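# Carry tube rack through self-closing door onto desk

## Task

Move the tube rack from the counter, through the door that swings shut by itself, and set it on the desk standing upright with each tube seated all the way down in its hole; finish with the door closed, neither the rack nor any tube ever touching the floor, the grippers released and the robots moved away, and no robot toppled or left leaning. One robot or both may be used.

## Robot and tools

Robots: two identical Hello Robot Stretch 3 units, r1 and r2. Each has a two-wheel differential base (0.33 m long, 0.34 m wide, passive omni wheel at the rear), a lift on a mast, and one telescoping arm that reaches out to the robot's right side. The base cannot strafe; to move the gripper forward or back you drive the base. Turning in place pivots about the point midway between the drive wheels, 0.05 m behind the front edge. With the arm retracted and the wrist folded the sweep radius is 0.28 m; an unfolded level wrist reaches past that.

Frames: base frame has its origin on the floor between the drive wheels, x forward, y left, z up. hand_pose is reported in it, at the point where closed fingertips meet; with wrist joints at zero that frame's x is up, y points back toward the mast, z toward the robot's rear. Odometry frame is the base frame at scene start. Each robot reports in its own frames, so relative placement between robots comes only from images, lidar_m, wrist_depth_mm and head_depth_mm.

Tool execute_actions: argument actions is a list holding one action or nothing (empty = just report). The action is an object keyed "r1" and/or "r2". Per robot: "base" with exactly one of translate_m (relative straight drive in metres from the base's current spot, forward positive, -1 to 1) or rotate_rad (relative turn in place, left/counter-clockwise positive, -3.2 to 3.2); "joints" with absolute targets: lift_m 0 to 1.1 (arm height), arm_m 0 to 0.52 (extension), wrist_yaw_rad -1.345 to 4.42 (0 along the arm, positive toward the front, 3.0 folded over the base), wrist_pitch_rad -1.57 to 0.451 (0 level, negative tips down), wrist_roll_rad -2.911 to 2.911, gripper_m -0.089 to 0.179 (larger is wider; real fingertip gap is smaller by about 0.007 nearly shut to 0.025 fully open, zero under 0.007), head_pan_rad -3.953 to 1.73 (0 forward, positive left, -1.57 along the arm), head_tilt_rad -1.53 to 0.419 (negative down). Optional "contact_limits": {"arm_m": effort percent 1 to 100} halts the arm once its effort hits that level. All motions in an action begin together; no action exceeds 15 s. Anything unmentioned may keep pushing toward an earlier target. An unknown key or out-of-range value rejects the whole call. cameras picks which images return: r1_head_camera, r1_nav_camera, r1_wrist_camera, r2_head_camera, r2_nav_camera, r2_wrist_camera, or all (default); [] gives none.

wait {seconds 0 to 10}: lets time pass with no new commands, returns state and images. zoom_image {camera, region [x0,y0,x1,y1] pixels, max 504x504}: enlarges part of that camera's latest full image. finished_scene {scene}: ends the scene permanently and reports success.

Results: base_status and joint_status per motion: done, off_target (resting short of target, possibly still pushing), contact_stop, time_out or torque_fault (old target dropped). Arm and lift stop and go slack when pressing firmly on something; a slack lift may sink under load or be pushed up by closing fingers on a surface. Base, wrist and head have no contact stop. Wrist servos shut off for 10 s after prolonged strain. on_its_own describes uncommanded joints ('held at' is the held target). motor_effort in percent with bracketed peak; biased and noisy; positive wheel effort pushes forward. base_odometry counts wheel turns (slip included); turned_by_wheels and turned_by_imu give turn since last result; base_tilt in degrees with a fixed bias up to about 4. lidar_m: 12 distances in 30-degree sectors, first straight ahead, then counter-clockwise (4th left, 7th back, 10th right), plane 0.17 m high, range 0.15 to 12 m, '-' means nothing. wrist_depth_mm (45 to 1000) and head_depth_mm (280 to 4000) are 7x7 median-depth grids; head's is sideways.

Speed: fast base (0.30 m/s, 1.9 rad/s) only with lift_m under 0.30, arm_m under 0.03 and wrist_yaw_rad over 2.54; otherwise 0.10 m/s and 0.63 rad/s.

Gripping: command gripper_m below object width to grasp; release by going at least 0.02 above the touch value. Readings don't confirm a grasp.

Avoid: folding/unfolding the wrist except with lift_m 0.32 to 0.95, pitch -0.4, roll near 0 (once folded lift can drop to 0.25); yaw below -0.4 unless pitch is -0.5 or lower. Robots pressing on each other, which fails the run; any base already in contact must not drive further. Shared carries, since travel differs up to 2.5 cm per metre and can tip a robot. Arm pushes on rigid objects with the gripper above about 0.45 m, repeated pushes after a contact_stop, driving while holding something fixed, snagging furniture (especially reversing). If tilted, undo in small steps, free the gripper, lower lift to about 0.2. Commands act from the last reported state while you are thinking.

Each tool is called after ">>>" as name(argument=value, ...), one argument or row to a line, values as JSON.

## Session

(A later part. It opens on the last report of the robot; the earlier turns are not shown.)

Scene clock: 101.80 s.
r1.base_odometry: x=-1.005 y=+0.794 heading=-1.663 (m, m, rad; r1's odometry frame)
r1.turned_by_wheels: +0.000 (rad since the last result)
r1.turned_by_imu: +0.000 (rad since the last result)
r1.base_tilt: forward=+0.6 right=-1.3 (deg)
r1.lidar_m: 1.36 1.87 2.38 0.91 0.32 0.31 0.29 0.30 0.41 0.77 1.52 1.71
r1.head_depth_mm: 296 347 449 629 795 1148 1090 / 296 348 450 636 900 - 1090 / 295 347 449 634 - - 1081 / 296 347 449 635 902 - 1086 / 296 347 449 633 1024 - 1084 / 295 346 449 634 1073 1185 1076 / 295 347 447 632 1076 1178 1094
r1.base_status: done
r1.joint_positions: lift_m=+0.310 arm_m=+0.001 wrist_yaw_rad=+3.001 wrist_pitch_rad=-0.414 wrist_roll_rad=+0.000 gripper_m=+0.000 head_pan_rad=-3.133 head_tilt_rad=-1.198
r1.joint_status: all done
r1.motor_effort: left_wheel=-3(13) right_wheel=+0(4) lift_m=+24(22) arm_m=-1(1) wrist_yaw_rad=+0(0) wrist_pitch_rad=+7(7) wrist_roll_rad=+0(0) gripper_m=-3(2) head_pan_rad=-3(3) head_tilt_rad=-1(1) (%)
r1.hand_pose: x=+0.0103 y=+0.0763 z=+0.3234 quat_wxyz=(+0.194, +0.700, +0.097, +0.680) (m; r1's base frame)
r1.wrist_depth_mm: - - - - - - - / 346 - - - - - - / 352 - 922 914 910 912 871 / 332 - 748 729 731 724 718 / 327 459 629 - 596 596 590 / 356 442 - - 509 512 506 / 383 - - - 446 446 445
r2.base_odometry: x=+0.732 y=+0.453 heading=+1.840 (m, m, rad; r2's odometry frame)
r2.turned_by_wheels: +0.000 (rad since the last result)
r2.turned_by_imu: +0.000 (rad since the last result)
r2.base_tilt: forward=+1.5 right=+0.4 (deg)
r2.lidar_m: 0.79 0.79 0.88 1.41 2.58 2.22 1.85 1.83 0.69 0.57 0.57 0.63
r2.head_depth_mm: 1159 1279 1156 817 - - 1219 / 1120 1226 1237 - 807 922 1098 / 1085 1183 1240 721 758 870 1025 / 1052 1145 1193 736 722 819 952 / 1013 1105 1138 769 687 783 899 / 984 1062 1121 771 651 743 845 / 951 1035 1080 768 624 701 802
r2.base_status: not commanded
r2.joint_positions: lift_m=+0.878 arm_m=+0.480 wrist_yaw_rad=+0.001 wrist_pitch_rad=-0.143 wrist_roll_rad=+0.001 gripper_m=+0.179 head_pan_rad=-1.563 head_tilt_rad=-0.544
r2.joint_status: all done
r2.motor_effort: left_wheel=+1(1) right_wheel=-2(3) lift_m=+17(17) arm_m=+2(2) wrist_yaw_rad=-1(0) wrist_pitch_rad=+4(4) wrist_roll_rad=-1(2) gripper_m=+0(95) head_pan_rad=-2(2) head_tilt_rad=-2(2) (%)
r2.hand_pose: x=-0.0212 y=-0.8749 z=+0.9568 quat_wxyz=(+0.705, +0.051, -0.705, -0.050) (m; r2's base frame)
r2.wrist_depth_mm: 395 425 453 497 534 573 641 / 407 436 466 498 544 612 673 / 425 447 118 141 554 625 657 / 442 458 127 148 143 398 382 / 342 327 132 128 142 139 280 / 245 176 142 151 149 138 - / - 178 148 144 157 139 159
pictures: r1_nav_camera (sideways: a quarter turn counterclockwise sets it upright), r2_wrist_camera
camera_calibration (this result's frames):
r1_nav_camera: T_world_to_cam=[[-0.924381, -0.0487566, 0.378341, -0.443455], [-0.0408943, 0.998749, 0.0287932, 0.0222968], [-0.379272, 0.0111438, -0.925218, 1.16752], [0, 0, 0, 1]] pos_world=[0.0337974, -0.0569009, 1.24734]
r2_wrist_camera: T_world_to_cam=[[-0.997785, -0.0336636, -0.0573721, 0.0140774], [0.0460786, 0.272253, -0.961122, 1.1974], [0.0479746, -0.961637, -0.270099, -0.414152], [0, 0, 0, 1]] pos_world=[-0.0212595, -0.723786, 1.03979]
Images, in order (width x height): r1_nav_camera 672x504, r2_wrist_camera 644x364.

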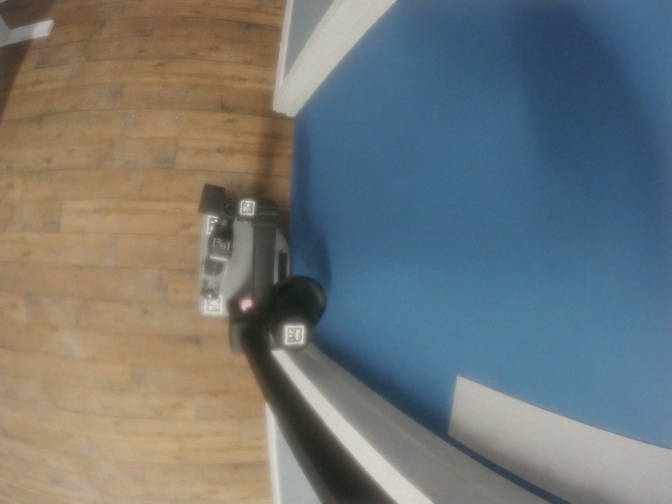

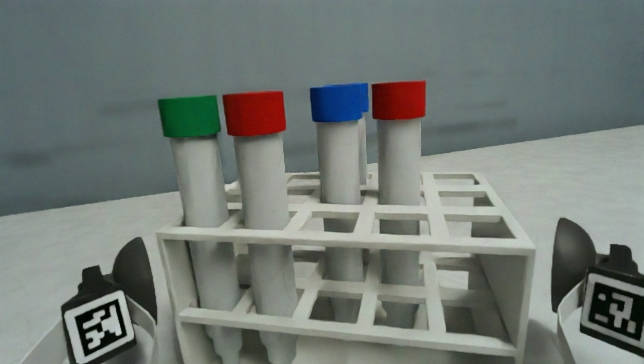

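>>> execute_actions(
  actions=[
    {"r1":{"base":{"translate_m":-0.15}},"r2":{"joints":{"arm_m":0.28}}},
  ],
  cameras=["r1_nav_camera"],
)

Scene clock: 107.13 s.
r1.base_odometry: x=-0.991 y=+0.944 heading=-1.663 (m, m, rad; r1's odometry frame)
r1.turned_by_wheels: +0.000 (rad since the last result)
r1.turned_by_imu: +0.001 (rad since the last result)
r1.base_tilt: forward=+0.6 right=-1.3 (deg)
r1.lidar_m: 1.51 2.02 2.39 0.25 0.25 0.31 0.27 0.27 0.32 0.58 1.53 1.83
r1.head_depth_mm: 302 363 485 1342 1270 1104 1092 / 296 353 464 679 1251 - 1092 / 292 342 445 638 - - 1075 / 289 331 427 602 889 - 1083 / - 321 410 569 890 - 1085 / - 312 396 540 857 1184 1072 / - 306 381 515 794 1164 1096
r1.base_status: translate_m off_target (by the wheels' count: -0.1498 of -0.1500)
r1.joint_positions: lift_m=+0.310 arm_m=+0.001 wrist_yaw_rad=+3.000 wrist_pitch_rad=-0.415 wrist_roll_rad=+0.000 gripper_m=+0.000 head_pan_rad=-3.134 head_tilt_rad=-1.196
r1.joint_status: not commanded
r1.on_its_own: left_wheel is at rest, and its effort (-21) is outside its rest range (-18 to +18)
r1.motor_effort: left_wheel=-21(61) right_wheel=-18(23) lift_m=+24(25) arm_m=-1(1) wrist_yaw_rad=+0(1) wrist_pitch_rad=+8(8) wrist_roll_rad=+0(0) gripper_m=-3(3) head_pan_rad=-4(4) head_tilt_rad=-1(2) (%)
r1.hand_pose: x=+0.0104 y=+0.0762 z=+0.3234 quat_wxyz=(+0.194, +0.700, +0.097, +0.680) (m; r1's base frame)
r1.wrist_depth_mm: - 249 - - - - - / 235 - - - - - - / 259 - 839 896 900 893 895 / 295 - 676 721 728 712 723 / 568 327 522 - 603 594 588 / 516 373 - - 516 507 501 / 460 - - - 447 442 439
r2.base_odometry: x=+0.732 y=+0.453 heading=+1.840 (m, m, rad; r2's odometry frame)
r2.turned_by_wheels: +0.000 (rad since the last result)
r2.turned_by_imu: +0.000 (rad since the last result)
r2.base_tilt: forward=+1.5 right=+0.4 (deg)
r2.lidar_m: 0.79 0.79 0.88 1.41 2.59 2.07 1.84 1.84 0.69 0.57 0.57 0.63
r2.head_depth_mm: 1162 1270 1158 818 - - 1190 / 1123 1227 1158 - 836 926 1099 / 1083 1186 1147 - 790 871 1022 / 1041 1136 868 852 734 820 955 / 1015 1106 1142 771 691 780 899 / 990 1063 1120 771 652 744 850 / 960 1031 1081 768 622 702 803
r2.base_status: not commanded
r2.joint_positions: lift_m=+0.878 arm_m=+0.280 wrist_yaw_rad=+0.001 wrist_pitch_rad=-0.144 wrist_roll_rad=+0.000 gripper_m=+0.179 head_pan_rad=-1.563 head_tilt_rad=-0.544
r2.joint_status: all done
r2.motor_effort: left_wheel=+2(1) right_wheel=-3(3) lift_m=+17(17) arm_m=-4(7) wrist_yaw_rad=-1(1) wrist_pitch_rad=+4(4) wrist_roll_rad=-1(1) gripper_m=+0(0) head_pan_rad=-2(2) head_tilt_rad=-2(3) (%)
r2.hand_pose: x=-0.0213 y=-0.6754 z=+0.9565 quat_wxyz=(+0.706, +0.051, -0.705, -0.051) (m; r2's base frame)
r2.wrist_depth_mm: 548 593 625 682 721 806 897 / 570 613 646 683 767 832 927 / 577 620 665 330 746 738 668 / 544 513 471 356 388 407 382 / 343 330 311 300 287 276 282 / 245 240 229 223 216 210 - / - 183 182 178 173 170 160
pictures: r1_nav_camera (sideways: a quarter turn counterclockwise sets it upright)
camera_calibration (this result's frames):
r1_nav_camera: T_world_to_cam=[[-0.923778, -0.0482198, 0.379881, -0.445463], [-0.0402715, 0.998772, 0.0288477, 0.022222], [-0.380805, 0.0113505, -0.924586, 1.16671], [0, 0, 0, 1]] pos_world=[0.0336738, -0.0569175, 1.2473]
Images, in order (width x height): r1_nav_camera 672x504.

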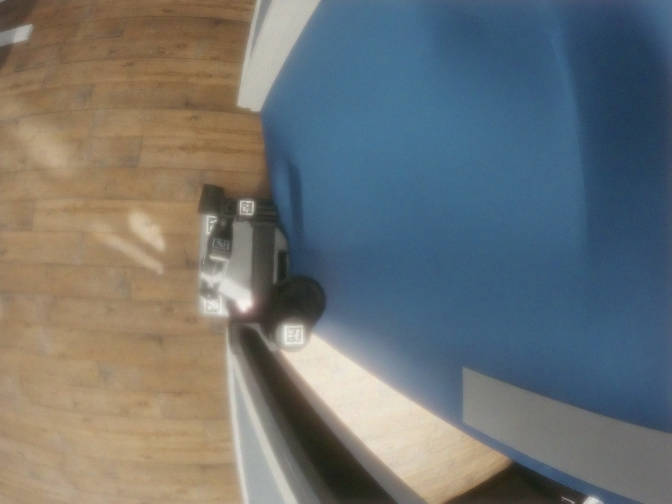

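>>> execute_actions(
  actions=[
    {"r1":{"base":{"translate_m":-0.2}},"r2":{"base":{"rotate_rad":0.58},"joints":{"arm_m":0.15,"lift_m":0.9}}},
  ],
  cameras=[],
)

>>> execute_actions(
  actions=[
    {"r1":{"base":{"translate_m":-0.25}},"r2":{"base":{"translate_m":-0.46},"joints":{"wrist_yaw_rad":1.5}}},
  ],
  cameras=["r1_nav_camera"],
)

Scene clock: 115.00 s.
r1.base_odometry: x=-0.973 y=+1.143 heading=-1.663 (m, m, rad; r1's odometry frame)
r1.turned_by_wheels: +0.000 (rad since the last result)
r1.turned_by_imu: +0.000 (rad since the last result)
r1.base_tilt: forward=+0.6 right=-1.4 (deg)
r1.lidar_m: 1.72 2.23 0.23 0.23 2.07 0.38 0.27 0.26 0.27 0.37 1.53 2.00
r1.head_depth_mm: 371 1660 1522 1386 1268 1149 747 / 341 432 643 1383 1291 - 1072 / 317 394 525 773 - - 1077 / 301 363 467 657 969 - 1084 / 293 336 423 573 859 - 1083 / - 312 386 508 742 1123 1077 / - 300 356 457 635 1052 1089
r1.base_status: translate_m off_target (by the wheels' count: -0.1999 of -0.2000)
r1.joint_positions: lift_m=+0.310 arm_m=+0.001 wrist_yaw_rad=+3.000 wrist_pitch_rad=-0.415 wrist_roll_rad=+0.000 gripper_m=+0.000 head_pan_rad=-3.134 head_tilt_rad=-1.196
r1.joint_status: not commanded
r1.on_its_own: left_wheel is at rest, and its effort (-23) is outside its rest range (-18 to +18)
r1.motor_effort: left_wheel=-23(34) right_wheel=-13(24) lift_m=+22(24) arm_m=-1(1) wrist_yaw_rad=+0(1) wrist_pitch_rad=+7(7) wrist_roll_rad=+0(0) gripper_m=-3(2) head_pan_rad=-3(3) head_tilt_rad=-2(2) (%)
r1.hand_pose: x=+0.0104 y=+0.0762 z=+0.3234 quat_wxyz=(+0.194, +0.700, +0.097, +0.680) (m; r1's base frame)
r1.wrist_depth_mm: - - - 258 290 - - / - - - 282 - - - / 936 - 872 309 813 889 882 / 737 - 749 346 697 708 703 / 614 600 605 - 587 594 589 / 520 510 - - 510 503 502 / 464 - - - 445 445 448
r2.base_odometry: x=+0.732 y=+0.453 heading=+2.420 (m, m, rad; r2's odometry frame)
r2.turned_by_wheels: +0.580 (rad since the last result)
r2.turned_by_imu: +0.579 (rad since the last result)
r2.base_tilt: forward=+1.5 right=+0.4 (deg)
r2.lidar_m: 0.79 0.91 1.55 2.59 1.72 1.84 1.18 0.66 0.57 0.57 0.65 0.79
r2.head_depth_mm: 949 1035 1078 795 - - 814 / 975 1059 1110 812 - - 839 / 994 1084 1138 813 - - 874 / 1017 1111 1139 813 - 814 917 / 1040 1139 1144 790 725 819 957 / 1065 1171 1133 772 745 858 1001 / 1097 1193 1130 769 775 893 1060
r2.base_status: done
r2.joint_positions: lift_m=+0.900 arm_m=+0.150 wrist_yaw_rad=+0.001 wrist_pitch_rad=-0.144 wrist_roll_rad=-0.001 gripper_m=+0.179 head_pan_rad=-1.563 head_tilt_rad=-0.544
r2.joint_status: all done
r2.motor_effort: left_wheel=-1(5) right_wheel=+3(9) lift_m=+38(39) arm_m=-4(8) wrist_yaw_rad=+0(0) wrist_pitch_rad=+4(4) wrist_roll_rad=-1(1) gripper_m=+0(0) head_pan_rad=-2(2) head_tilt_rad=-2(3) (%)
r2.hand_pose: x=-0.0213 y=-0.5454 z=+0.9776 quat_wxyz=(+0.706, +0.051, -0.705, -0.051) (m; r2's base frame)
r2.wrist_depth_mm: 694 869 819 758 711 679 635 / 694 921 852 811 755 700 633 / 699 930 896 812 773 730 681 / 672 609 566 525 500 475 449 / 396 382 367 354 337 323 330 / 288 282 270 262 255 245 - / - 241 226 211 203 200 187
pictures: none
No camera images: the call's "cameras" was empty. Leave "cameras" out to get every camera's image.

Scene clock: 120.77 s.
r1.base_odometry: x=-0.950 y=+1.391 heading=-1.663 (m, m, rad; r1's odometry frame)
r1.turned_by_wheels: +0.000 (rad since the last result)
r1.turned_by_imu: -0.001 (rad since the last result)
r1.base_tilt: forward=+0.6 right=-1.4 (deg)
r1.lidar_m: 1.96 0.35 0.35 0.96 1.48 1.65 0.29 0.25 0.25 0.28 0.45 2.06
r1.head_depth_mm: 1906 1698 1530 1384 1270 1152 1092 / 1903 1692 1531 1393 1285 - 1095 / 1905 1709 1523 1379 - - 1074 / 1899 1688 1508 1374 1262 - 1085 / 319 380 472 622 885 - 1082 / 293 335 406 512 694 906 1073 / - 302 356 435 559 781 1081
r1.base_status: done
r1.joint_positions: lift_m=+0.310 arm_m=+0.001 wrist_yaw_rad=+3.000 wrist_pitch_rad=-0.415 wrist_roll_rad=+0.000 gripper_m=+0.000 head_pan_rad=-3.134 head_tilt_rad=-1.196
r1.joint_status: not commanded
r1.motor_effort: left_wheel=-18(33) right_wheel=-7(18) lift_m=+24(23) arm_m=-1(1) wrist_yaw_rad=+0(0) wrist_pitch_rad=+8(7) wrist_roll_rad=+0(0) gripper_m=-3(3) head_pan_rad=-3(3) head_tilt_rad=-2(1) (%)
r1.hand_pose: x=+0.0104 y=+0.0762 z=+0.3234 quat_wxyz=(+0.194, +0.700, +0.097, +0.680) (m; r1's base frame)
r1.wrist_depth_mm: - - - - 513 327 313 / - - - - 538 348 350 / 929 - 916 868 561 377 803 / 742 - 735 733 582 414 678 / 606 595 624 - 565 472 591 / 522 524 - - 510 506 505 / 462 - - - 445 444 439
r2.base_odometry: x=+1.077 y=+0.149 heading=+2.420 (m, m, rad; r2's odometry frame)
r2.turned_by_wheels: +0.000 (rad since the last result)
r2.turned_by_imu: -0.001 (rad since the last result)
r2.base_tilt: forward=+1.5 right=+0.4 (deg)
r2.lidar_m: 1.24 1.42 2.43 2.70 1.46 1.39 1.39 0.53 0.46 0.46 0.53 0.89
r2.head_depth_mm: 858 930 998 795 - 567 643 / 875 950 1014 816 - 579 663 / 894 970 1034 723 - 618 692 / 916 1001 1064 731 584 650 718 / 941 1023 1081 772 583 - 757 / 956 1053 1109 769 - - 792 / 984 1073 1133 771 624 705 844
r2.base_status: done
r2.joint_positions: lift_m=+0.900 arm_m=+0.150 wrist_yaw_rad=+1.498 wrist_pitch_rad=-0.144 wrist_roll_rad=-0.001 gripper_m=+0.179 head_pan_rad=-1.563 head_tilt_rad=-0.544
r2.joint_status: all done
r2.motor_effort: left_wheel=-2(5) right_wheel=+3(4) lift_m=+37(37) arm_m=-3(3) wrist_yaw_rad=+2(3) wrist_pitch_rad=+4(4) wrist_roll_rad=-1(1) gripper_m=+0(0) head_pan_rad=-2(2) head_tilt_rad=-3(2) (%)
r2.hand_pose: x=+0.2281 y=-0.3136 z=+0.9776 quat_wxyz=(+0.552, +0.517, -0.481, +0.443) (m; r2's base frame)
r2.wrist_depth_mm: - - - - 994 950 893 / - - - - - 979 946 / - - - - - - 785 / - - - - - 576 444 / - - - - - 620 331 / - - - - - 626 - / - - - - - 626 349
pictures: r1_nav_camera (sideways: a quarter turn counterclockwise sets it upright)
camera_calibration (this result's frames):
r1_nav_camera: T_world_to_cam=[[-0.923778, -0.0482198, 0.379881, -0.445463], [-0.0402715, 0.998772, 0.0288477, 0.022222], [-0.380805, 0.0113505, -0.924586, 1.16671], [0, 0, 0, 1]] pos_world=[0.0336738, -0.0569175, 1.2473]
Images, in order (width x height): r1_nav_camera 672x504.

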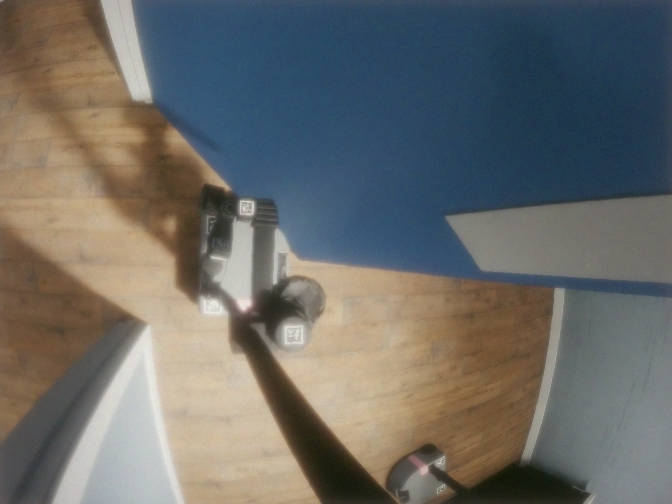

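>>> execute_actions(
  actions=[
    {"r1":{"base":{"rotate_rad":0.55}},"r2":{"base":{"rotate_rad":-0.58},"joints":{"head_pan_rad":-1.1,"head_tilt_rad":-0.6}}},
  ],
  cameras=[],
)

>>> execute_actions(
  actions=[
    {"r1":{"base":{"translate_m":-0.3}},"r2":{"joints":{"arm_m":0.45,"lift_m":0.89}}},
  ],
  cameras=["r1_nav_camera","r2_wrist_camera","r2_head_camera"],
)

Scene clock: 126.60 s.
r1.base_odometry: x=-0.950 y=+1.391 heading=-1.113 (m, m, rad; r1's odometry frame)
r1.turned_by_wheels: +0.550 (rad since the last result)
r1.turned_by_imu: +0.541 (rad since the last result)
r1.base_tilt: forward=+0.5 right=-1.3 (deg)
r1.lidar_m: 0.35 0.36 1.01 1.62 1.51 0.33 0.27 0.27 0.30 0.48 2.10 1.96
r1.head_depth_mm: 312 395 1497 1388 1268 1145 1100 / 303 372 497 1356 1286 - 1091 / 298 354 465 675 - - 1072 / 291 339 438 616 905 - 1084 / - 323 412 568 875 - 1086 / - 310 390 525 810 1164 1073 / - 302 369 490 725 1160 1096
r1.base_status: done
r1.joint_positions: lift_m=+0.310 arm_m=+0.001 wrist_yaw_rad=+3.000 wrist_pitch_rad=-0.415 wrist_roll_rad=+0.000 gripper_m=+0.000 head_pan_rad=-3.134 head_tilt_rad=-1.196
r1.joint_status: not commanded
r1.on_its_own: left_wheel is at rest, and its effort (-30) is outside its rest range (-18 to +18)
r1.motor_effort: left_wheel=-30(38) right_wheel=-3(8) lift_m=+24(24) arm_m=-2(1) wrist_yaw_rad=+0(0) wrist_pitch_rad=+7(7) wrist_roll_rad=+0(0) gripper_m=-2(3) head_pan_rad=-3(3) head_tilt_rad=-1(1) (%)
r1.hand_pose: x=+0.0104 y=+0.0762 z=+0.3234 quat_wxyz=(+0.194, +0.700, +0.097, +0.680) (m; r1's base frame)
r1.wrist_depth_mm: - - - - - - 532 / - - - - - - 507 / 943 - 926 912 895 808 481 / 729 - 740 730 730 684 458 / 607 597 615 - 596 593 442 / 524 517 - - 506 512 401 / 462 - - - 446 448 388
r2.base_odometry: x=+1.077 y=+0.149 heading=+1.840 (m, m, rad; r2's odometry frame)
r2.turned_by_wheels: -0.580 (rad since the last result)
r2.turned_by_imu: -0.579 (rad since the last result)
r2.base_tilt: forward=+1.4 right=+0.4 (deg)
r2.lidar_m: 0.82 1.24 1.38 2.22 2.70 1.46 1.39 1.39 0.56 0.46 0.46 0.51
r2.head_depth_mm: 865 949 998 715 554 - 714 / 876 959 1008 715 - - 735 / 882 971 1004 711 570 660 745 / 897 981 1007 709 553 640 765 / 907 996 759 708 567 649 783 / 918 1008 996 708 567 665 799 / 928 1020 997 710 585 702 822
r2.base_status: done
r2.joint_positions: lift_m=+0.900 arm_m=+0.150 wrist_yaw_rad=+1.499 wrist_pitch_rad=-0.144 wrist_roll_rad=-0.001 gripper_m=+0.179 head_pan_rad=-1.107 head_tilt_rad=-0.592
r2.joint_status: all done
r2.motor_effort: left_wheel=+1(5) right_wheel=-3(7) lift_m=+37(38) arm_m=-3(3) wrist_yaw_rad=+1(1) wrist_pitch_rad=+4(4) wrist_roll_rad=-1(0) gripper_m=-1(0) head_pan_rad=+3(25) head_tilt_rad=-2(7) (%)
r2.hand_pose: x=+0.2281 y=-0.3134 z=+0.9776 quat_wxyz=(+0.552, +0.518, -0.481, +0.443) (m; r2's base frame)
r2.wrist_depth_mm: - - - - - 862 663 / - - - - - 895 678 / - - - - 986 835 611 / - - - 539 507 471 373 / - - - 410 336 323 327 / - - - 521 266 248 - / - - - 568 263 201 187
pictures: none
No camera images: the call's "cameras" was empty. Leave "cameras" out to get every camera's image.

Scene clock: 130.60 s.
r1.base_odometry: x=-1.083 y=+1.660 heading=-1.113 (m, m, rad; r1's odometry frame)
r1.turned_by_wheels: +0.000 (rad since the last result)
r1.turned_by_imu: -0.001 (rad since the last result)
r1.base_tilt: forward=+0.6 right=-1.3 (deg)
r1.lidar_m: 0.64 0.74 1.83 1.45 2.18 2.09 0.28 0.25 0.25 0.31 0.57 2.23
r1.head_depth_mm: 1901 1684 1529 1386 1273 1147 1095 / 1903 1684 1528 1391 1284 - 1092 / 1890 1688 1522 1391 - - 1077 / 1840 1644 1480 1359 1258 - 1083 / 301 356 447 596 869 - 1087 / 288 322 393 506 707 989 1077 / - 299 352 440 586 869 1095
r1.base_status: done
r1.joint_positions: lift_m=+0.310 arm_m=+0.001 wrist_yaw_rad=+3.000 wrist_pitch_rad=-0.415 wrist_roll_rad=+0.000 gripper_m=+0.000 head_pan_rad=-3.134 head_tilt_rad=-1.196
r1.joint_status: not commanded
r1.motor_effort: left_wheel=-16(33) right_wheel=-4(15) lift_m=+24(23) arm_m=-1(1) wrist_yaw_rad=+0(0) wrist_pitch_rad=+7(8) wrist_roll_rad=+0(0) gripper_m=-3(3) head_pan_rad=-3(3) head_tilt_rad=-2(2) (%)
r1.hand_pose: x=+0.0104 y=+0.0762 z=+0.3234 quat_wxyz=(+0.194, +0.700, +0.097, +0.680) (m; r1's base frame)
r1.wrist_depth_mm: - - - - - - - / - - - - - - - / 942 - 921 908 881 886 836 / 737 - 734 717 715 717 707 / 607 590 619 - 593 590 587 / 526 523 - - 506 511 504 / 458 - - - 444 442 446
r2.base_odometry: x=+1.077 y=+0.149 heading=+1.840 (m, m, rad; r2's odometry frame)
r2.turned_by_wheels: +0.000 (rad since the last result)
r2.turned_by_imu: +0.000 (rad since the last result)
r2.base_tilt: forward=+1.5 right=+0.4 (deg)
r2.lidar_m: 0.82 1.24 1.37 2.22 1.64 1.45 1.39 1.39 0.55 0.46 0.46 0.51
r2.head_depth_mm: 864 945 1010 659 555 599 718 / 874 956 1011 684 551 622 735 / 886 971 1000 713 551 631 747 / 897 979 1002 692 569 644 766 / 903 993 759 706 569 656 783 / 916 1005 996 707 566 669 800 / 929 1022 996 705 585 684 820
r2.base_status: not commanded
r2.joint_positions: lift_m=+0.890 arm_m=+0.450 wrist_yaw_rad=+1.499 wrist_pitch_rad=-0.144 wrist_roll_rad=-0.001 gripper_m=+0.179 head_pan_rad=-1.107 head_tilt_rad=-0.593
r2.joint_status: all done
r2.motor_effort: left_wheel=+2(2) right_wheel=-3(3) lift_m=+17(33) arm_m=+3(8) wrist_yaw_rad=+1(2) wrist_pitch_rad=+4(4) wrist_roll_rad=-1(1) gripper_m=+0(0) head_pan_rad=+3(3) head_tilt_rad=-3(3) (%)
r2.hand_pose: x=+0.2281 y=-0.6127 z=+0.9684 quat_wxyz=(+0.552, +0.518, -0.481, +0.443) (m; r2's base frame)
r2.wrist_depth_mm: - - - - 728 540 418 / - - - - 756 563 435 / - - - 308 726 575 437 / - 578 537 239 427 439 417 / - 361 343 245 293 302 308 / 282 265 252 245 237 230 - / - 200 200 195 190 185 174
pictures: r1_nav_camera (sideways: a quarter turn counterclockwise sets it upright), r2_head_camera (sideways: a quarter turn clockwise sets it upright), r2_wrist_camera
camera_calibration (this result's frames):
r1_nav_camera: T_world_to_cam=[[-0.923778, -0.0482198, 0.379881, -0.445463], [-0.0402715, 0.998772, 0.0288477, 0.022222], [-0.380805, 0.0113505, -0.924586, 1.16671], [0, 0, 0, 1]] pos_world=[0.0336738, -0.0569175, 1.2473]
r2_head_camera: T_world_to_cam=[[-0.25083, 0.479059, -0.841182, 1.11448], [0.889594, 0.456722, -0.00515892, 0.0144299], [0.381715, -0.749605, -0.540728, 0.661185], [0, 0, 0, 1]] pos_world=[0.0143245, -0.0448669, 1.29508]
r2_wrist_camera: T_world_to_cam=[[-0.0391044, -0.997651, -0.0562352, -0.538071], [-0.269649, 0.0647261, -0.960781, 1.07022], [0.962164, -0.022407, -0.271546, 0.197548], [0, 0, 0, 1]] pos_world=[0.0774689, -0.601652, 1.05163]
Images, in order (width x height): r1_nav_camera 672x504, r2_head_camera 896x504, r2_wrist_camera 644x364.

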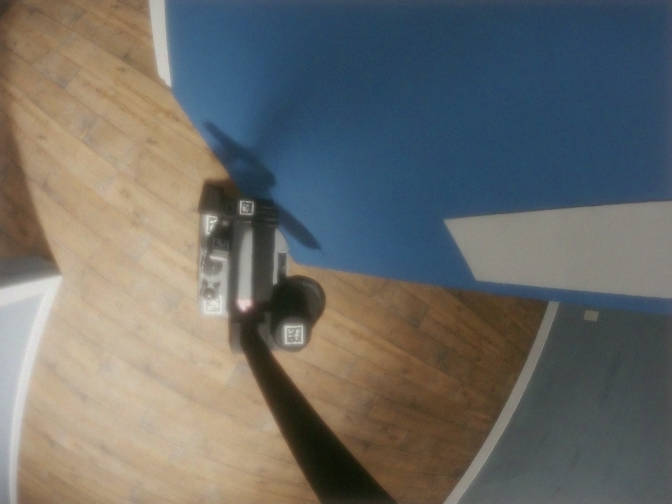

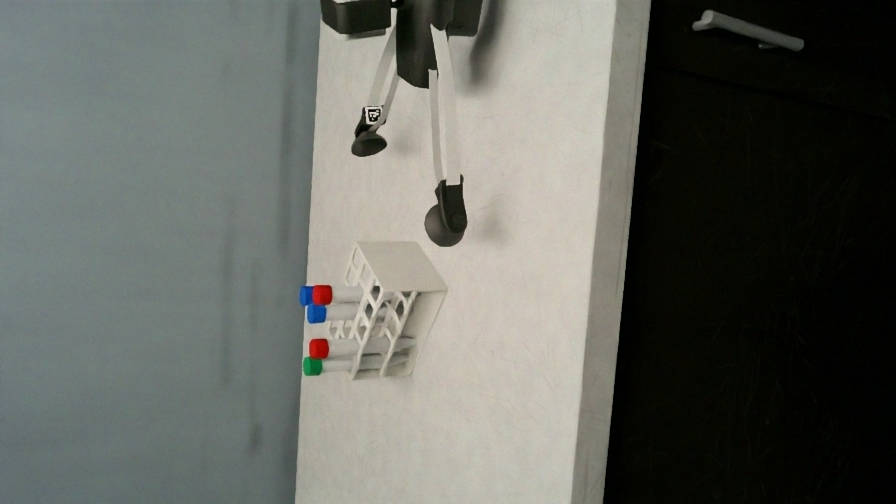

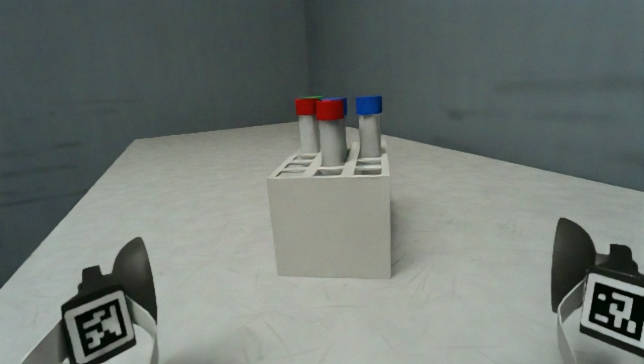

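>>> execute_actions(
  actions=[
    {"r1":{"base":{"rotate_rad":0.45}},"r2":{"base":{"translate_m":0.14},"joints":{"arm_m":0.447,"lift_m":0.886,"wrist_yaw_rad":1.45,"head_pan_rad":-1.3}}},
  ],
  cameras=["r2_wrist_camera"],
)

>>> execute_actions(
  actions=[
    {"r1":{"base":{"translate_m":-0.25}},"r2":{"joints":{"gripper_m":0.105}}},
  ],
  cameras=["r1_nav_camera","r2_wrist_camera","r2_head_camera"],
)

Scene clock: 138.73 s.
r1.base_odometry: x=-1.082 y=+1.660 heading=-0.664 (m, m, rad; r1's odometry frame)
r1.turned_by_wheels: +0.450 (rad since the last result)
r1.turned_by_imu: +0.445 (rad since the last result)
r1.base_tilt: forward=+0.5 right=-1.3 (deg)
r1.lidar_m: 0.67 1.55 1.57 2.24 2.10 0.32 0.27 0.27 0.31 0.51 2.23 0.64
r1.head_depth_mm: 307 396 1519 1391 1274 1154 1093 / 300 365 486 1348 1284 - 1098 / 295 349 458 662 - - 1083 / 291 336 433 611 901 - 1085 / - 323 410 569 878 - 1087 / - 310 390 529 818 1169 1079 / - 303 373 497 745 1152 1092
r1.base_status: done
r1.joint_positions: lift_m=+0.310 arm_m=+0.001 wrist_yaw_rad=+3.000 wrist_pitch_rad=-0.415 wrist_roll_rad=+0.000 gripper_m=+0.000 head_pan_rad=-3.134 head_tilt_rad=-1.196
r1.joint_status: not commanded
r1.on_its_own: left_wheel is at rest, and its effort (-24) is outside its rest range (-18 to +18)
r1.motor_effort: left_wheel=-24(33) right_wheel=-2(4) lift_m=+24(23) arm_m=-1(1) wrist_yaw_rad=+0(0) wrist_pitch_rad=+7(8) wrist_roll_rad=+0(0) gripper_m=-3(3) head_pan_rad=-3(3) head_tilt_rad=-1(2) (%)
r1.hand_pose: x=+0.0104 y=+0.0762 z=+0.3234 quat_wxyz=(+0.194, +0.700, +0.097, +0.680) (m; r1's base frame)
r1.wrist_depth_mm: - - - - - - - / - - - - - - - / 920 - 940 904 910 890 898 / 742 - 726 725 721 712 712 / 609 594 629 - 597 594 594 / 517 519 - - 514 514 508 / 459 - - - 451 443 445
r2.base_odometry: x=+1.040 y=+0.284 heading=+1.840 (m, m, rad; r2's odometry frame)
r2.turned_by_wheels: +0.000 (rad since the last result)
r2.turned_by_imu: -0.001 (rad since the last result)
r2.base_tilt: forward=+1.5 right=+0.4 (deg)
r2.lidar_m: 0.73 1.10 1.23 1.99 1.75 1.60 1.53 1.52 0.50 0.41 0.41 0.46
r2.head_depth_mm: 866 954 1024 659 553 590 708 / 858 949 1002 659 552 584 697 / 856 939 998 670 550 578 687 / 851 935 994 656 550 570 678 / 844 929 981 657 549 565 668 / 839 924 973 687 548 557 661 / 837 918 969 706 547 551 653
r2.base_status: done
r2.joint_positions: lift_m=+0.886 arm_m=+0.447 wrist_yaw_rad=+1.452 wrist_pitch_rad=-0.144 wrist_roll_rad=-0.001 gripper_m=+0.179 head_pan_rad=-1.293 head_tilt_rad=-0.593
r2.joint_status: all done
r2.motor_effort: left_wheel=+2(5) right_wheel=-3(5) lift_m=+18(17) arm_m=-4(6) wrist_yaw_rad=-2(3) wrist_pitch_rad=+4(4) wrist_roll_rad=-1(1) gripper_m=+0(0) head_pan_rad=-2(16) head_tilt_rad=-2(3) (%)
r2.hand_pose: x=+0.2270 y=-0.6220 z=+0.9644 quat_wxyz=(+0.562, +0.506, -0.493, +0.430) (m; r2's base frame)
r2.wrist_depth_mm: 959 - - 984 622 462 372 / 995 - - - 653 480 376 / - - - 135 142 490 382 / 780 550 526 170 182 428 382 / 362 352 313 125 143 294 300 / 263 257 119 109 106 223 - / - 194 103 100 96 173 169
pictures: r2_wrist_camera
camera_calibration (this result's frames):
r2_wrist_camera: T_world_to_cam=[[-0.0857128, -0.994732, -0.0562353, -0.535231], [-0.266334, 0.077265, -0.960779, 1.07372], [0.960062, -0.0673737, -0.271554, 0.169843], [0, 0, 0, 1]] pos_world=[0.0770322, -0.603929, 1.04763]
Images, in order (width x height): r2_wrist_camera 644x364.

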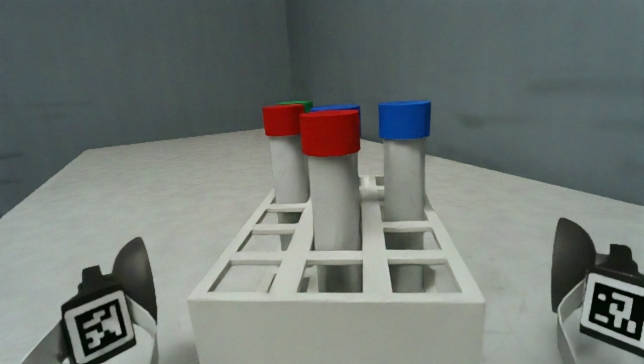

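Scene clock: 142.23 s.
r1.base_odometry: x=-1.279 y=+1.814 heading=-0.664 (m, m, rad; r1's odometry frame)
r1.turned_by_wheels: +0.000 (rad since the last result)
r1.turned_by_imu: +0.000 (rad since the last result)
r1.base_tilt: forward=+0.6 right=-1.4 (deg)
r1.lidar_m: 0.88 1.97 1.66 2.08 1.96 1.78 0.28 0.26 0.26 0.33 2.45 0.90
r1.head_depth_mm: 1792 1710 1530 1400 1270 1147 1091 / 1682 1685 1510 1389 1286 - 1093 / 1533 1697 1530 1387 - - 1071 / 311 380 501 714 1074 - 1083 / 295 343 434 585 861 - 1086 / - 316 388 507 722 1071 1071 / - 299 354 447 609 952 1101
r1.base_status: done
r1.joint_positions: lift_m=+0.310 arm_m=+0.001 wrist_yaw_rad=+3.000 wrist_pitch_rad=-0.415 wrist_roll_rad=+0.000 gripper_m=+0.000 head_pan_rad=-3.134 head_tilt_rad=-1.196
r1.joint_status: not commanded
r1.motor_effort: left_wheel=-11(26) right_wheel=-3(13) lift_m=+23(24) arm_m=-1(1) wrist_yaw_rad=+0(0) wrist_pitch_rad=+8(7) wrist_roll_rad=+0(0) gripper_m=-3(2) head_pan_rad=-3(3) head_tilt_rad=-1(2) (%)
r1.hand_pose: x=+0.0104 y=+0.0762 z=+0.3234 quat_wxyz=(+0.194, +0.700, +0.097, +0.680) (m; r1's base frame)
r1.wrist_depth_mm: - - - - - - - / - - - - - - - / 924 - 927 915 917 922 894 / 740 - 717 726 723 707 692 / 605 597 627 - 593 606 599 / 517 520 - - 513 504 510 / 461 - - - 443 448 448
r2.base_odometry: x=+1.040 y=+0.284 heading=+1.840 (m, m, rad; r2's odometry frame)
r2.turned_by_wheels: +0.000 (rad since the last result)
r2.turned_by_imu: +0.000 (rad since the last result)
r2.base_tilt: forward=+1.5 right=+0.4 (deg)
r2.lidar_m: 0.73 1.10 1.23 1.97 1.71 1.78 1.53 1.52 0.50 0.41 0.41 0.46
r2.head_depth_mm: 866 954 1029 659 553 592 707 / 861 948 1006 658 550 584 699 / 857 940 999 655 549 577 685 / 850 934 995 669 550 571 680 / 843 928 980 670 550 564 669 / 841 922 971 692 548 557 663 / 834 913 968 705 548 551 652
r2.base_status: not commanded
r2.joint_positions: lift_m=+0.886 arm_m=+0.447 wrist_yaw_rad=+1.452 wrist_pitch_rad=-0.144 wrist_roll_rad=-0.001 gripper_m=+0.105 head_pan_rad=-1.293 head_tilt_rad=-0.593
r2.joint_status: all done
r2.motor_effort: left_wheel=+1(2) right_wheel=-3(3) lift_m=+17(18) arm_m=-4(3) wrist_yaw_rad=-1(1) wrist_pitch_rad=+4(4) wrist_roll_rad=-1(1) gripper_m=-10(94) head_pan_rad=-2(2) head_tilt_rad=-2(2) (%)
r2.hand_pose: x=+0.2270 y=-0.6220 z=+0.9644 quat_wxyz=(+0.562, +0.506, -0.493, +0.430) (m; r2's base frame)
r2.wrist_depth_mm: 966 - - 978 625 463 367 / 976 - - - 650 487 374 / - - - 129 143 492 383 / 772 549 519 174 167 427 377 / 366 349 328 129 144 311 283 / 260 258 112 109 106 97 218 / 204 184 107 104 100 100 171
pictures: r1_nav_camera (sideways: a quarter turn counterclockwise sets it upright), r2_head_camera (sideways: a quarter turn clockwise sets it upright), r2_wrist_camera
camera_calibration (this result's frames):
r1_nav_camera: T_world_to_cam=[[-0.923778, -0.0482198, 0.379881, -0.445463], [-0.0402715, 0.998772, 0.0288477, 0.022222], [-0.380805, 0.0113505, -0.924586, 1.16671], [0, 0, 0, 1]] pos_world=[0.0336738, -0.0569175, 1.2473]
r2_head_camera: T_world_to_cam=[[-0.15801, 0.517169, -0.841171, 1.1139], [0.95866, 0.284508, -0.00515871, 0.0140083], [0.236652, -0.807212, -0.540744, 0.662091], [0, 0, 0, 1]] pos_world=[0.0058938, -0.0456139, 1.29508]
r2_wrist_camera: T_world_to_cam=[[-0.0858558, -0.994719, -0.0562356, -0.535216], [-0.266323, 0.0773036, -0.960779, 1.07374], [0.960052, -0.0675116, -0.271554, 0.169762], [0, 0, 0, 1]] pos_world=[0.0770305, -0.603932, 1.04763]
Images, in order (width x height): r1_nav_camera 672x504, r2_head_camera 896x504, r2_wrist_camera 644x364.

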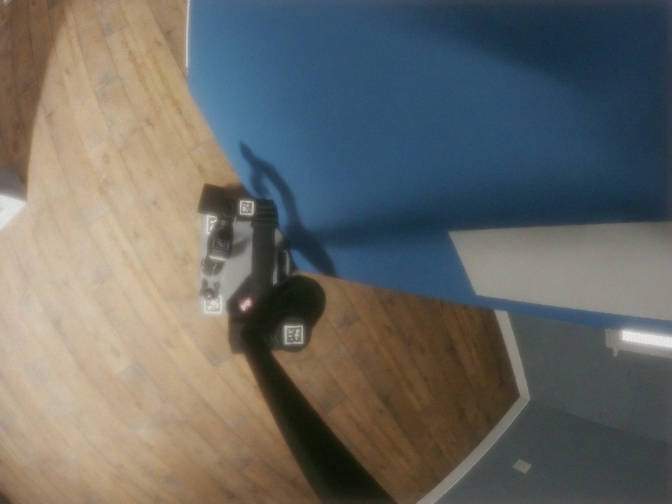

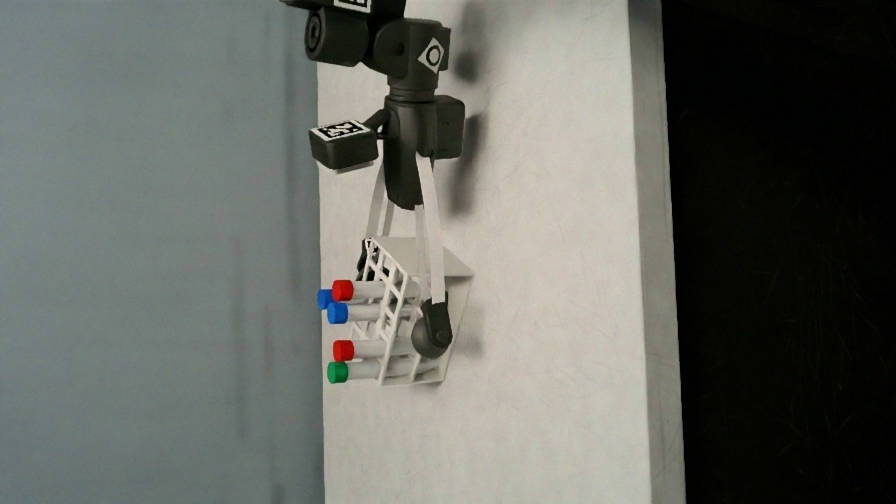

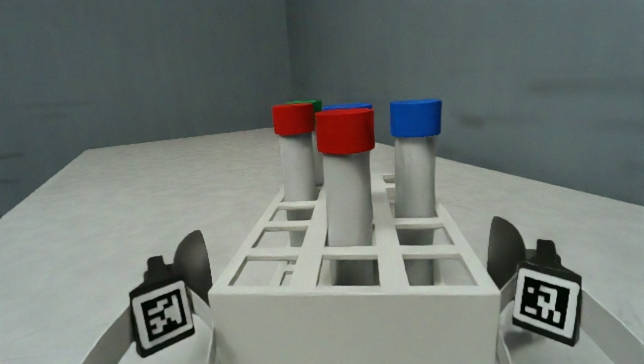

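>>> execute_actions(
  actions=[
    {"r1":{"base":{"rotate_rad":0.4}},"r2":{"joints":{"gripper_m":0.16}}},
  ],
  cameras=[],
)

>>> execute_actions(
  actions=[
    {"r1":{"base":{"translate_m":-0.1}},"r2":{"joints":{"lift_m":0.993}}},
  ],
  cameras=[],
)

>>> execute_actions(
  actions=[
    {"r2":{"base":{"translate_m":0.058},"joints":{"wrist_pitch_rad":-0.59,"arm_m":0.454}}},
  ],
  cameras=["r1_nav_camera","r2_wrist_camera","r2_head_camera"],
)

Scene clock: 151.33 s.
r1.base_odometry: x=-1.279 y=+1.814 heading=-0.264 (m, m, rad; r1's odometry frame)
r1.turned_by_wheels: +0.400 (rad since the last result)
r1.turned_by_imu: +0.397 (rad since the last result)
r1.base_tilt: forward=+0.6 right=-1.3 (deg)
r1.lidar_m: 1.45 1.66 2.21 1.96 1.96 0.32 0.27 0.27 0.32 0.56 2.40 0.88
r1.head_depth_mm: 302 371 1494 1383 1277 1158 1089 / 297 355 470 1361 1283 - 1095 / 292 342 448 645 - - 1082 / 289 332 428 605 895 - 1082 / - 321 411 569 891 - 1082 / - 311 394 537 844 1186 1073 / - 305 378 510 778 1168 1091
r1.base_status: done
r1.joint_positions: lift_m=+0.310 arm_m=+0.001 wrist_yaw_rad=+3.000 wrist_pitch_rad=-0.415 wrist_roll_rad=+0.000 gripper_m=+0.000 head_pan_rad=-3.134 head_tilt_rad=-1.196
r1.joint_status: not commanded
r1.motor_effort: left_wheel=-17(26) right_wheel=-2(3) lift_m=+23(23) arm_m=-1(1) wrist_yaw_rad=+0(0) wrist_pitch_rad=+7(7) wrist_roll_rad=+0(0) gripper_m=-3(3) head_pan_rad=-4(3) head_tilt_rad=-1(1) (%)
r1.hand_pose: x=+0.0104 y=+0.0762 z=+0.3234 quat_wxyz=(+0.194, +0.700, +0.097, +0.680) (m; r1's base frame)
r1.wrist_depth_mm: - - - - - - - / - - - - - - - / 951 - 894 916 908 906 895 / 731 - 735 722 737 708 715 / 616 594 627 - 604 601 595 / 521 521 - - 516 507 504 / 461 - - - 452 444 443
r2.base_odometry: x=+1.040 y=+0.284 heading=+1.840 (m, m, rad; r2's odometry frame)
r2.turned_by_wheels: +0.000 (rad since the last result)
r2.turned_by_imu: -0.001 (rad since the last result)
r2.base_tilt: forward=+1.5 right=+0.4 (deg)
r2.lidar_m: 0.73 1.10 1.23 1.98 1.76 1.78 1.53 1.52 0.50 0.41 0.41 0.46
r2.head_depth_mm: 863 953 1024 658 553 590 707 / 863 949 1004 657 552 585 699 / 857 939 998 669 551 577 687 / 847 933 994 679 551 570 680 / 846 929 982 671 551 564 670 / 840 922 975 690 549 558 660 / 836 919 968 705 549 551 653
r2.base_status: not commanded
r2.joint_positions: lift_m=+0.886 arm_m=+0.447 wrist_yaw_rad=+1.452 wrist_pitch_rad=-0.144 wrist_roll_rad=-0.001 gripper_m=+0.160 head_pan_rad=-1.293 head_tilt_rad=-0.593
r2.joint_status: all done
r2.motor_effort: left_wheel=+2(1) right_wheel=-3(3) lift_m=+18(18) arm_m=-3(3) wrist_yaw_rad=+0(1) wrist_pitch_rad=+4(4) wrist_roll_rad=+0(1) gripper_m=+0(96) head_pan_rad=-2(2) head_tilt_rad=-3(3) (%)
r2.hand_pose: x=+0.2270 y=-0.6220 z=+0.9644 quat_wxyz=(+0.562, +0.506, -0.493, +0.430) (m; r2's base frame)
r2.wrist_depth_mm: 967 - - 967 639 467 363 / 957 - - - 642 482 377 / 989 - - 130 143 489 384 / 774 550 512 173 167 431 376 / 364 351 328 128 144 295 289 / 260 - 224 109 106 203 - / 212 - 108 103 100 166 169
pictures: none
No camera images: the call's "cameras" was empty. Leave "cameras" out to get every camera's image.

Scene clock: 153.33 s.
r1.base_odometry: x=-1.376 y=+1.840 heading=-0.264 (m, m, rad; r1's odometry frame)
r1.turned_by_wheels: +0.000 (rad since the last result)
r1.turned_by_imu: +0.000 (rad since the last result)
r1.base_tilt: forward=+0.6 right=-1.3 (deg)
r1.lidar_m: 1.50 1.73 2.19 1.93 1.94 0.34 0.27 0.27 0.29 0.44 2.45 0.96
r1.head_depth_mm: 1089 1461 1519 1383 1267 1152 1095 / 309 388 1463 1386 1281 - 1091 / 299 362 477 693 - - 1076 / 293 342 442 623 921 - 1082 / 286 325 413 566 869 - 1078 / - 310 387 519 784 1151 1074 / - 300 364 478 695 1143 1097
r1.base_status: done
r1.joint_positions: lift_m=+0.310 arm_m=+0.001 wrist_yaw_rad=+3.000 wrist_pitch_rad=-0.415 wrist_roll_rad=+0.000 gripper_m=+0.000 head_pan_rad=-3.134 head_tilt_rad=-1.196
r1.joint_status: not commanded
r1.motor_effort: left_wheel=-9(21) right_wheel=-3(10) lift_m=+23(23) arm_m=-1(1) wrist_yaw_rad=-1(0) wrist_pitch_rad=+7(7) wrist_roll_rad=+0(0) gripper_m=-2(2) head_pan_rad=-3(3) head_tilt_rad=-2(1) (%)
r1.hand_pose: x=+0.0104 y=+0.0762 z=+0.3234 quat_wxyz=(+0.194, +0.700, +0.097, +0.680) (m; r1's base frame)
r1.wrist_depth_mm: - - - - - - - / - - - - - - - / 919 - 928 908 900 900 898 / 740 - 734 727 729 710 714 / 603 590 631 - 604 594 588 / 519 510 - - 512 506 500 / 461 - - - 449 441 441
r2.base_odometry: x=+1.040 y=+0.284 heading=+1.840 (m, m, rad; r2's odometry frame)
r2.turned_by_wheels: +0.000 (rad since the last result)
r2.turned_by_imu: +0.000 (rad since the last result)
r2.base_tilt: forward=+1.5 right=+0.4 (deg)
r2.lidar_m: 0.73 1.10 1.23 1.98 1.85 1.85 1.53 1.52 0.50 0.41 0.41 0.46
r2.head_depth_mm: 869 938 905 716 551 590 705 / 862 936 - 714 554 583 698 / 856 939 945 713 551 575 688 / 853 930 923 676 548 570 681 / 847 929 982 676 550 564 669 / 840 921 971 690 549 558 661 / 835 912 969 707 548 551 654
r2.base_status: not commanded
r2.joint_positions: lift_m=+0.993 arm_m=+0.447 wrist_yaw_rad=+1.452 wrist_pitch_rad=-0.144 wrist_roll_rad=-0.001 gripper_m=+0.160 head_pan_rad=-1.293 head_tilt_rad=-0.593
r2.joint_status: all done
r2.motor_effort: left_wheel=+1(1) right_wheel=-3(3) lift_m=+38(35) arm_m=-4(4) wrist_yaw_rad=-1(1) wrist_pitch_rad=+4(5) wrist_roll_rad=+0(1) gripper_m=+0(0) head_pan_rad=-2(2) head_tilt_rad=-3(2) (%)
r2.hand_pose: x=+0.2270 y=-0.6220 z=+1.0706 quat_wxyz=(+0.562, +0.506, -0.493, +0.430) (m; r2's base frame)
r2.wrist_depth_mm: 962 - - 959 637 467 366 / 971 - - - 649 471 377 / - - - - 671 489 384 / - 976 935 889 690 501 396 / - 635 599 563 556 508 394 / 489 - 442 404 416 398 - / 377 - 351 205 176 325 300
pictures: none
No camera images: the call's "cameras" was empty. Leave "cameras" out to get every camera's image.

Scene clock: 155.80 s.
r1.base_odometry: x=-1.376 y=+1.840 heading=-0.264 (m, m, rad; r1's odometry frame)
r1.turned_by_wheels: +0.000 (rad since the last result)
r1.turned_by_imu: +0.000 (rad since the last result)
r1.base_tilt: forward=+0.6 right=-1.3 (deg)
r1.lidar_m: 1.49 1.78 2.18 1.94 1.94 0.34 0.27 0.27 0.29 0.44 2.45 0.96
r1.head_depth_mm: 1094 1460 1526 1391 1271 1149 1090 / 309 386 1460 1396 1290 - 1086 / 299 362 478 695 - - 1075 / 293 342 443 624 923 - 1084 / 286 326 413 566 866 - 1088 / - 310 387 518 788 1154 1074 / - 300 364 479 696 1142 1097
r1.base_status: not commanded
r1.joint_positions: lift_m=+0.310 arm_m=+0.001 wrist_yaw_rad=+3.000 wrist_pitch_rad=-0.415 wrist_roll_rad=+0.000 gripper_m=+0.000 head_pan_rad=-3.134 head_tilt_rad=-1.196
r1.joint_status: not commanded
r1.motor_effort: left_wheel=-9(9) right_wheel=-3(3) lift_m=+23(23) arm_m=-1(1) wrist_yaw_rad=+0(0) wrist_pitch_rad=+7(8) wrist_roll_rad=+0(0) gripper_m=-3(3) head_pan_rad=-3(3) head_tilt_rad=-2(2) (%)
r1.hand_pose: x=+0.0104 y=+0.0762 z=+0.3234 quat_wxyz=(+0.194, +0.700, +0.097, +0.680) (m; r1's base frame)
r1.wrist_depth_mm: - - - - - - - / - - - - - - - / 934 - 920 908 889 894 904 / 739 - 739 721 725 719 706 / 602 593 633 - 604 600 594 / 524 525 - - 514 511 507 / 456 - - - 447 439 441
r2.base_odometry: x=+1.025 y=+0.340 heading=+1.840 (m, m, rad; r2's odometry frame)
r2.turned_by_wheels: +0.000 (rad since the last result)
r2.turned_by_imu: +0.000 (rad since the last result)
r2.base_tilt: forward=+1.4 right=+0.5 (deg)
r2.lidar_m: 0.70 1.05 1.17 1.88 1.89 1.90 1.58 0.91 0.48 0.39 0.39 0.44
r2.head_depth_mm: 852 917 908 712 550 559 670 / 846 929 985 711 552 553 659 / 837 924 995 682 552 546 652 / 837 914 970 654 550 539 643 / 828 911 963 680 550 533 633 / 820 907 959 706 548 528 626 / 816 895 951 705 549 489 617
r2.base_status: done
r2.joint_positions: lift_m=+0.993 arm_m=+0.454 wrist_yaw_rad=+1.452 wrist_pitch_rad=-0.599 wrist_roll_rad=-0.001 gripper_m=+0.160 head_pan_rad=-1.293 head_tilt_rad=-0.593
r2.joint_status: all done
r2.motor_effort: left_wheel=+1(5) right_wheel=-2(6) lift_m=+37(38) arm_m=+3(1) wrist_yaw_rad=-1(2) wrist_pitch_rad=+3(4) wrist_roll_rad=-1(1) gripper_m=+0(0) head_pan_rad=-2(2) head_tilt_rad=-2(4) (%)
r2.hand_pose: x=+0.1752 y=-0.6223 z=+0.9669 quat_wxyz=(+0.644, +0.604, -0.366, +0.292) (m; r2's base frame)
r2.wrist_depth_mm: 686 637 603 574 537 448 357 / 494 465 452 420 409 396 365 / 382 370 353 136 333 322 311 / 314 305 298 143 114 271 266 / 264 262 252 99 133 238 232 / 231 - 217 128 134 207 - / 208 194 192 124 120 182 177
pictures: r1_nav_camera (sideways: a quarter turn counterclockwise sets it upright), r2_head_camera (sideways: a quarter turn clockwise sets it upright), r2_wrist_camera
camera_calibration (this result's frames):
r1_nav_camera: T_world_to_cam=[[-0.923778, -0.0482198, 0.379881, -0.445463], [-0.0402715, 0.998772, 0.0288477, 0.022222], [-0.380805, 0.0113505, -0.924586, 1.16671], [0, 0, 0, 1]] pos_world=[0.0336738, -0.0569175, 1.2473]
r2_head_camera: T_world_to_cam=[[-0.157981, 0.517177, -0.841171, 1.1139], [0.958676, 0.284455, -0.00515871, 0.0140082], [0.236607, -0.807226, -0.540744, 0.662091], [0, 0, 0, 1]] pos_world=[0.00589124, -0.0456139, 1.29508]
r2_wrist_camera: T_world_to_cam=[[-0.114253, -0.991334, -0.0648346, -0.524413], [-0.657661, 0.124388, -0.742973, 0.949642], [0.744599, -0.042248, -0.666173, 0.655119], [0, 0, 0, 1]] pos_world=[0.0768257, -0.610315, 1.10798]
Images, in order (width x height): r1_nav_camera 672x504, r2_head_camera 896x504, r2_wrist_camera 644x364.

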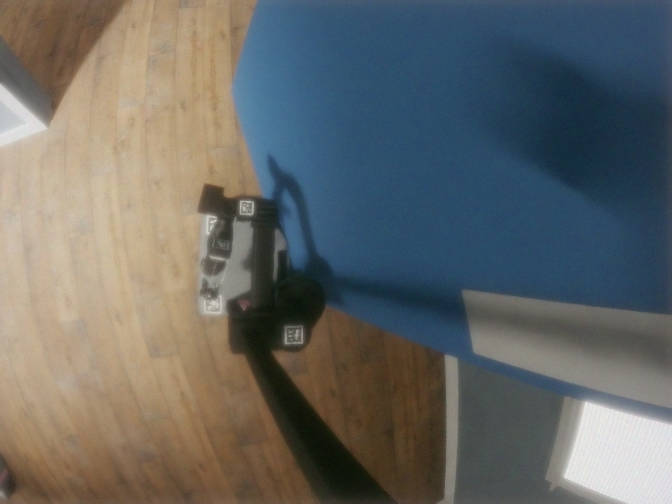

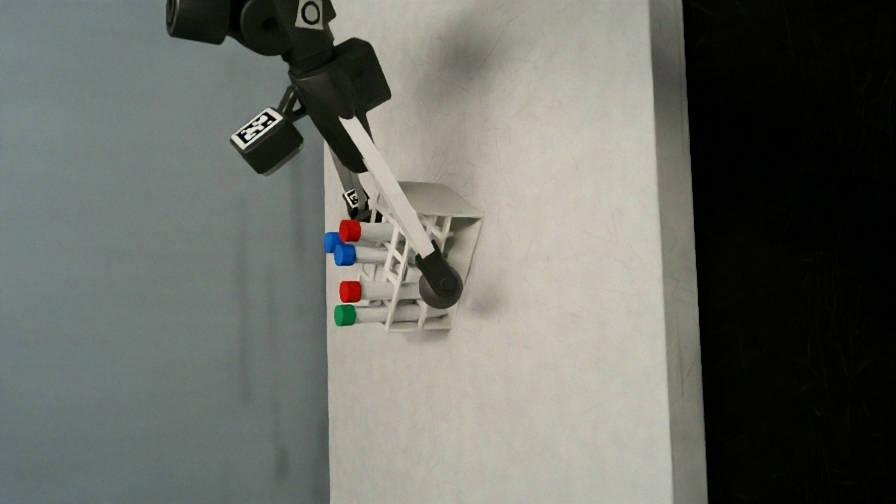

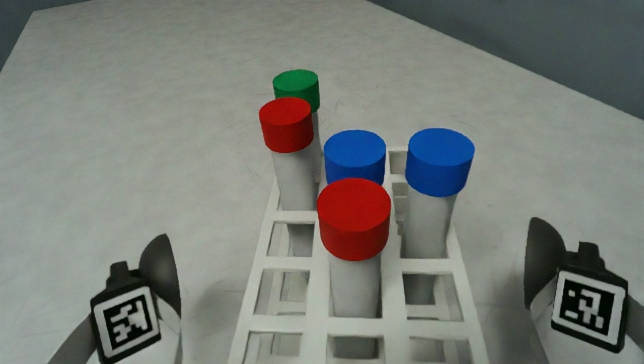

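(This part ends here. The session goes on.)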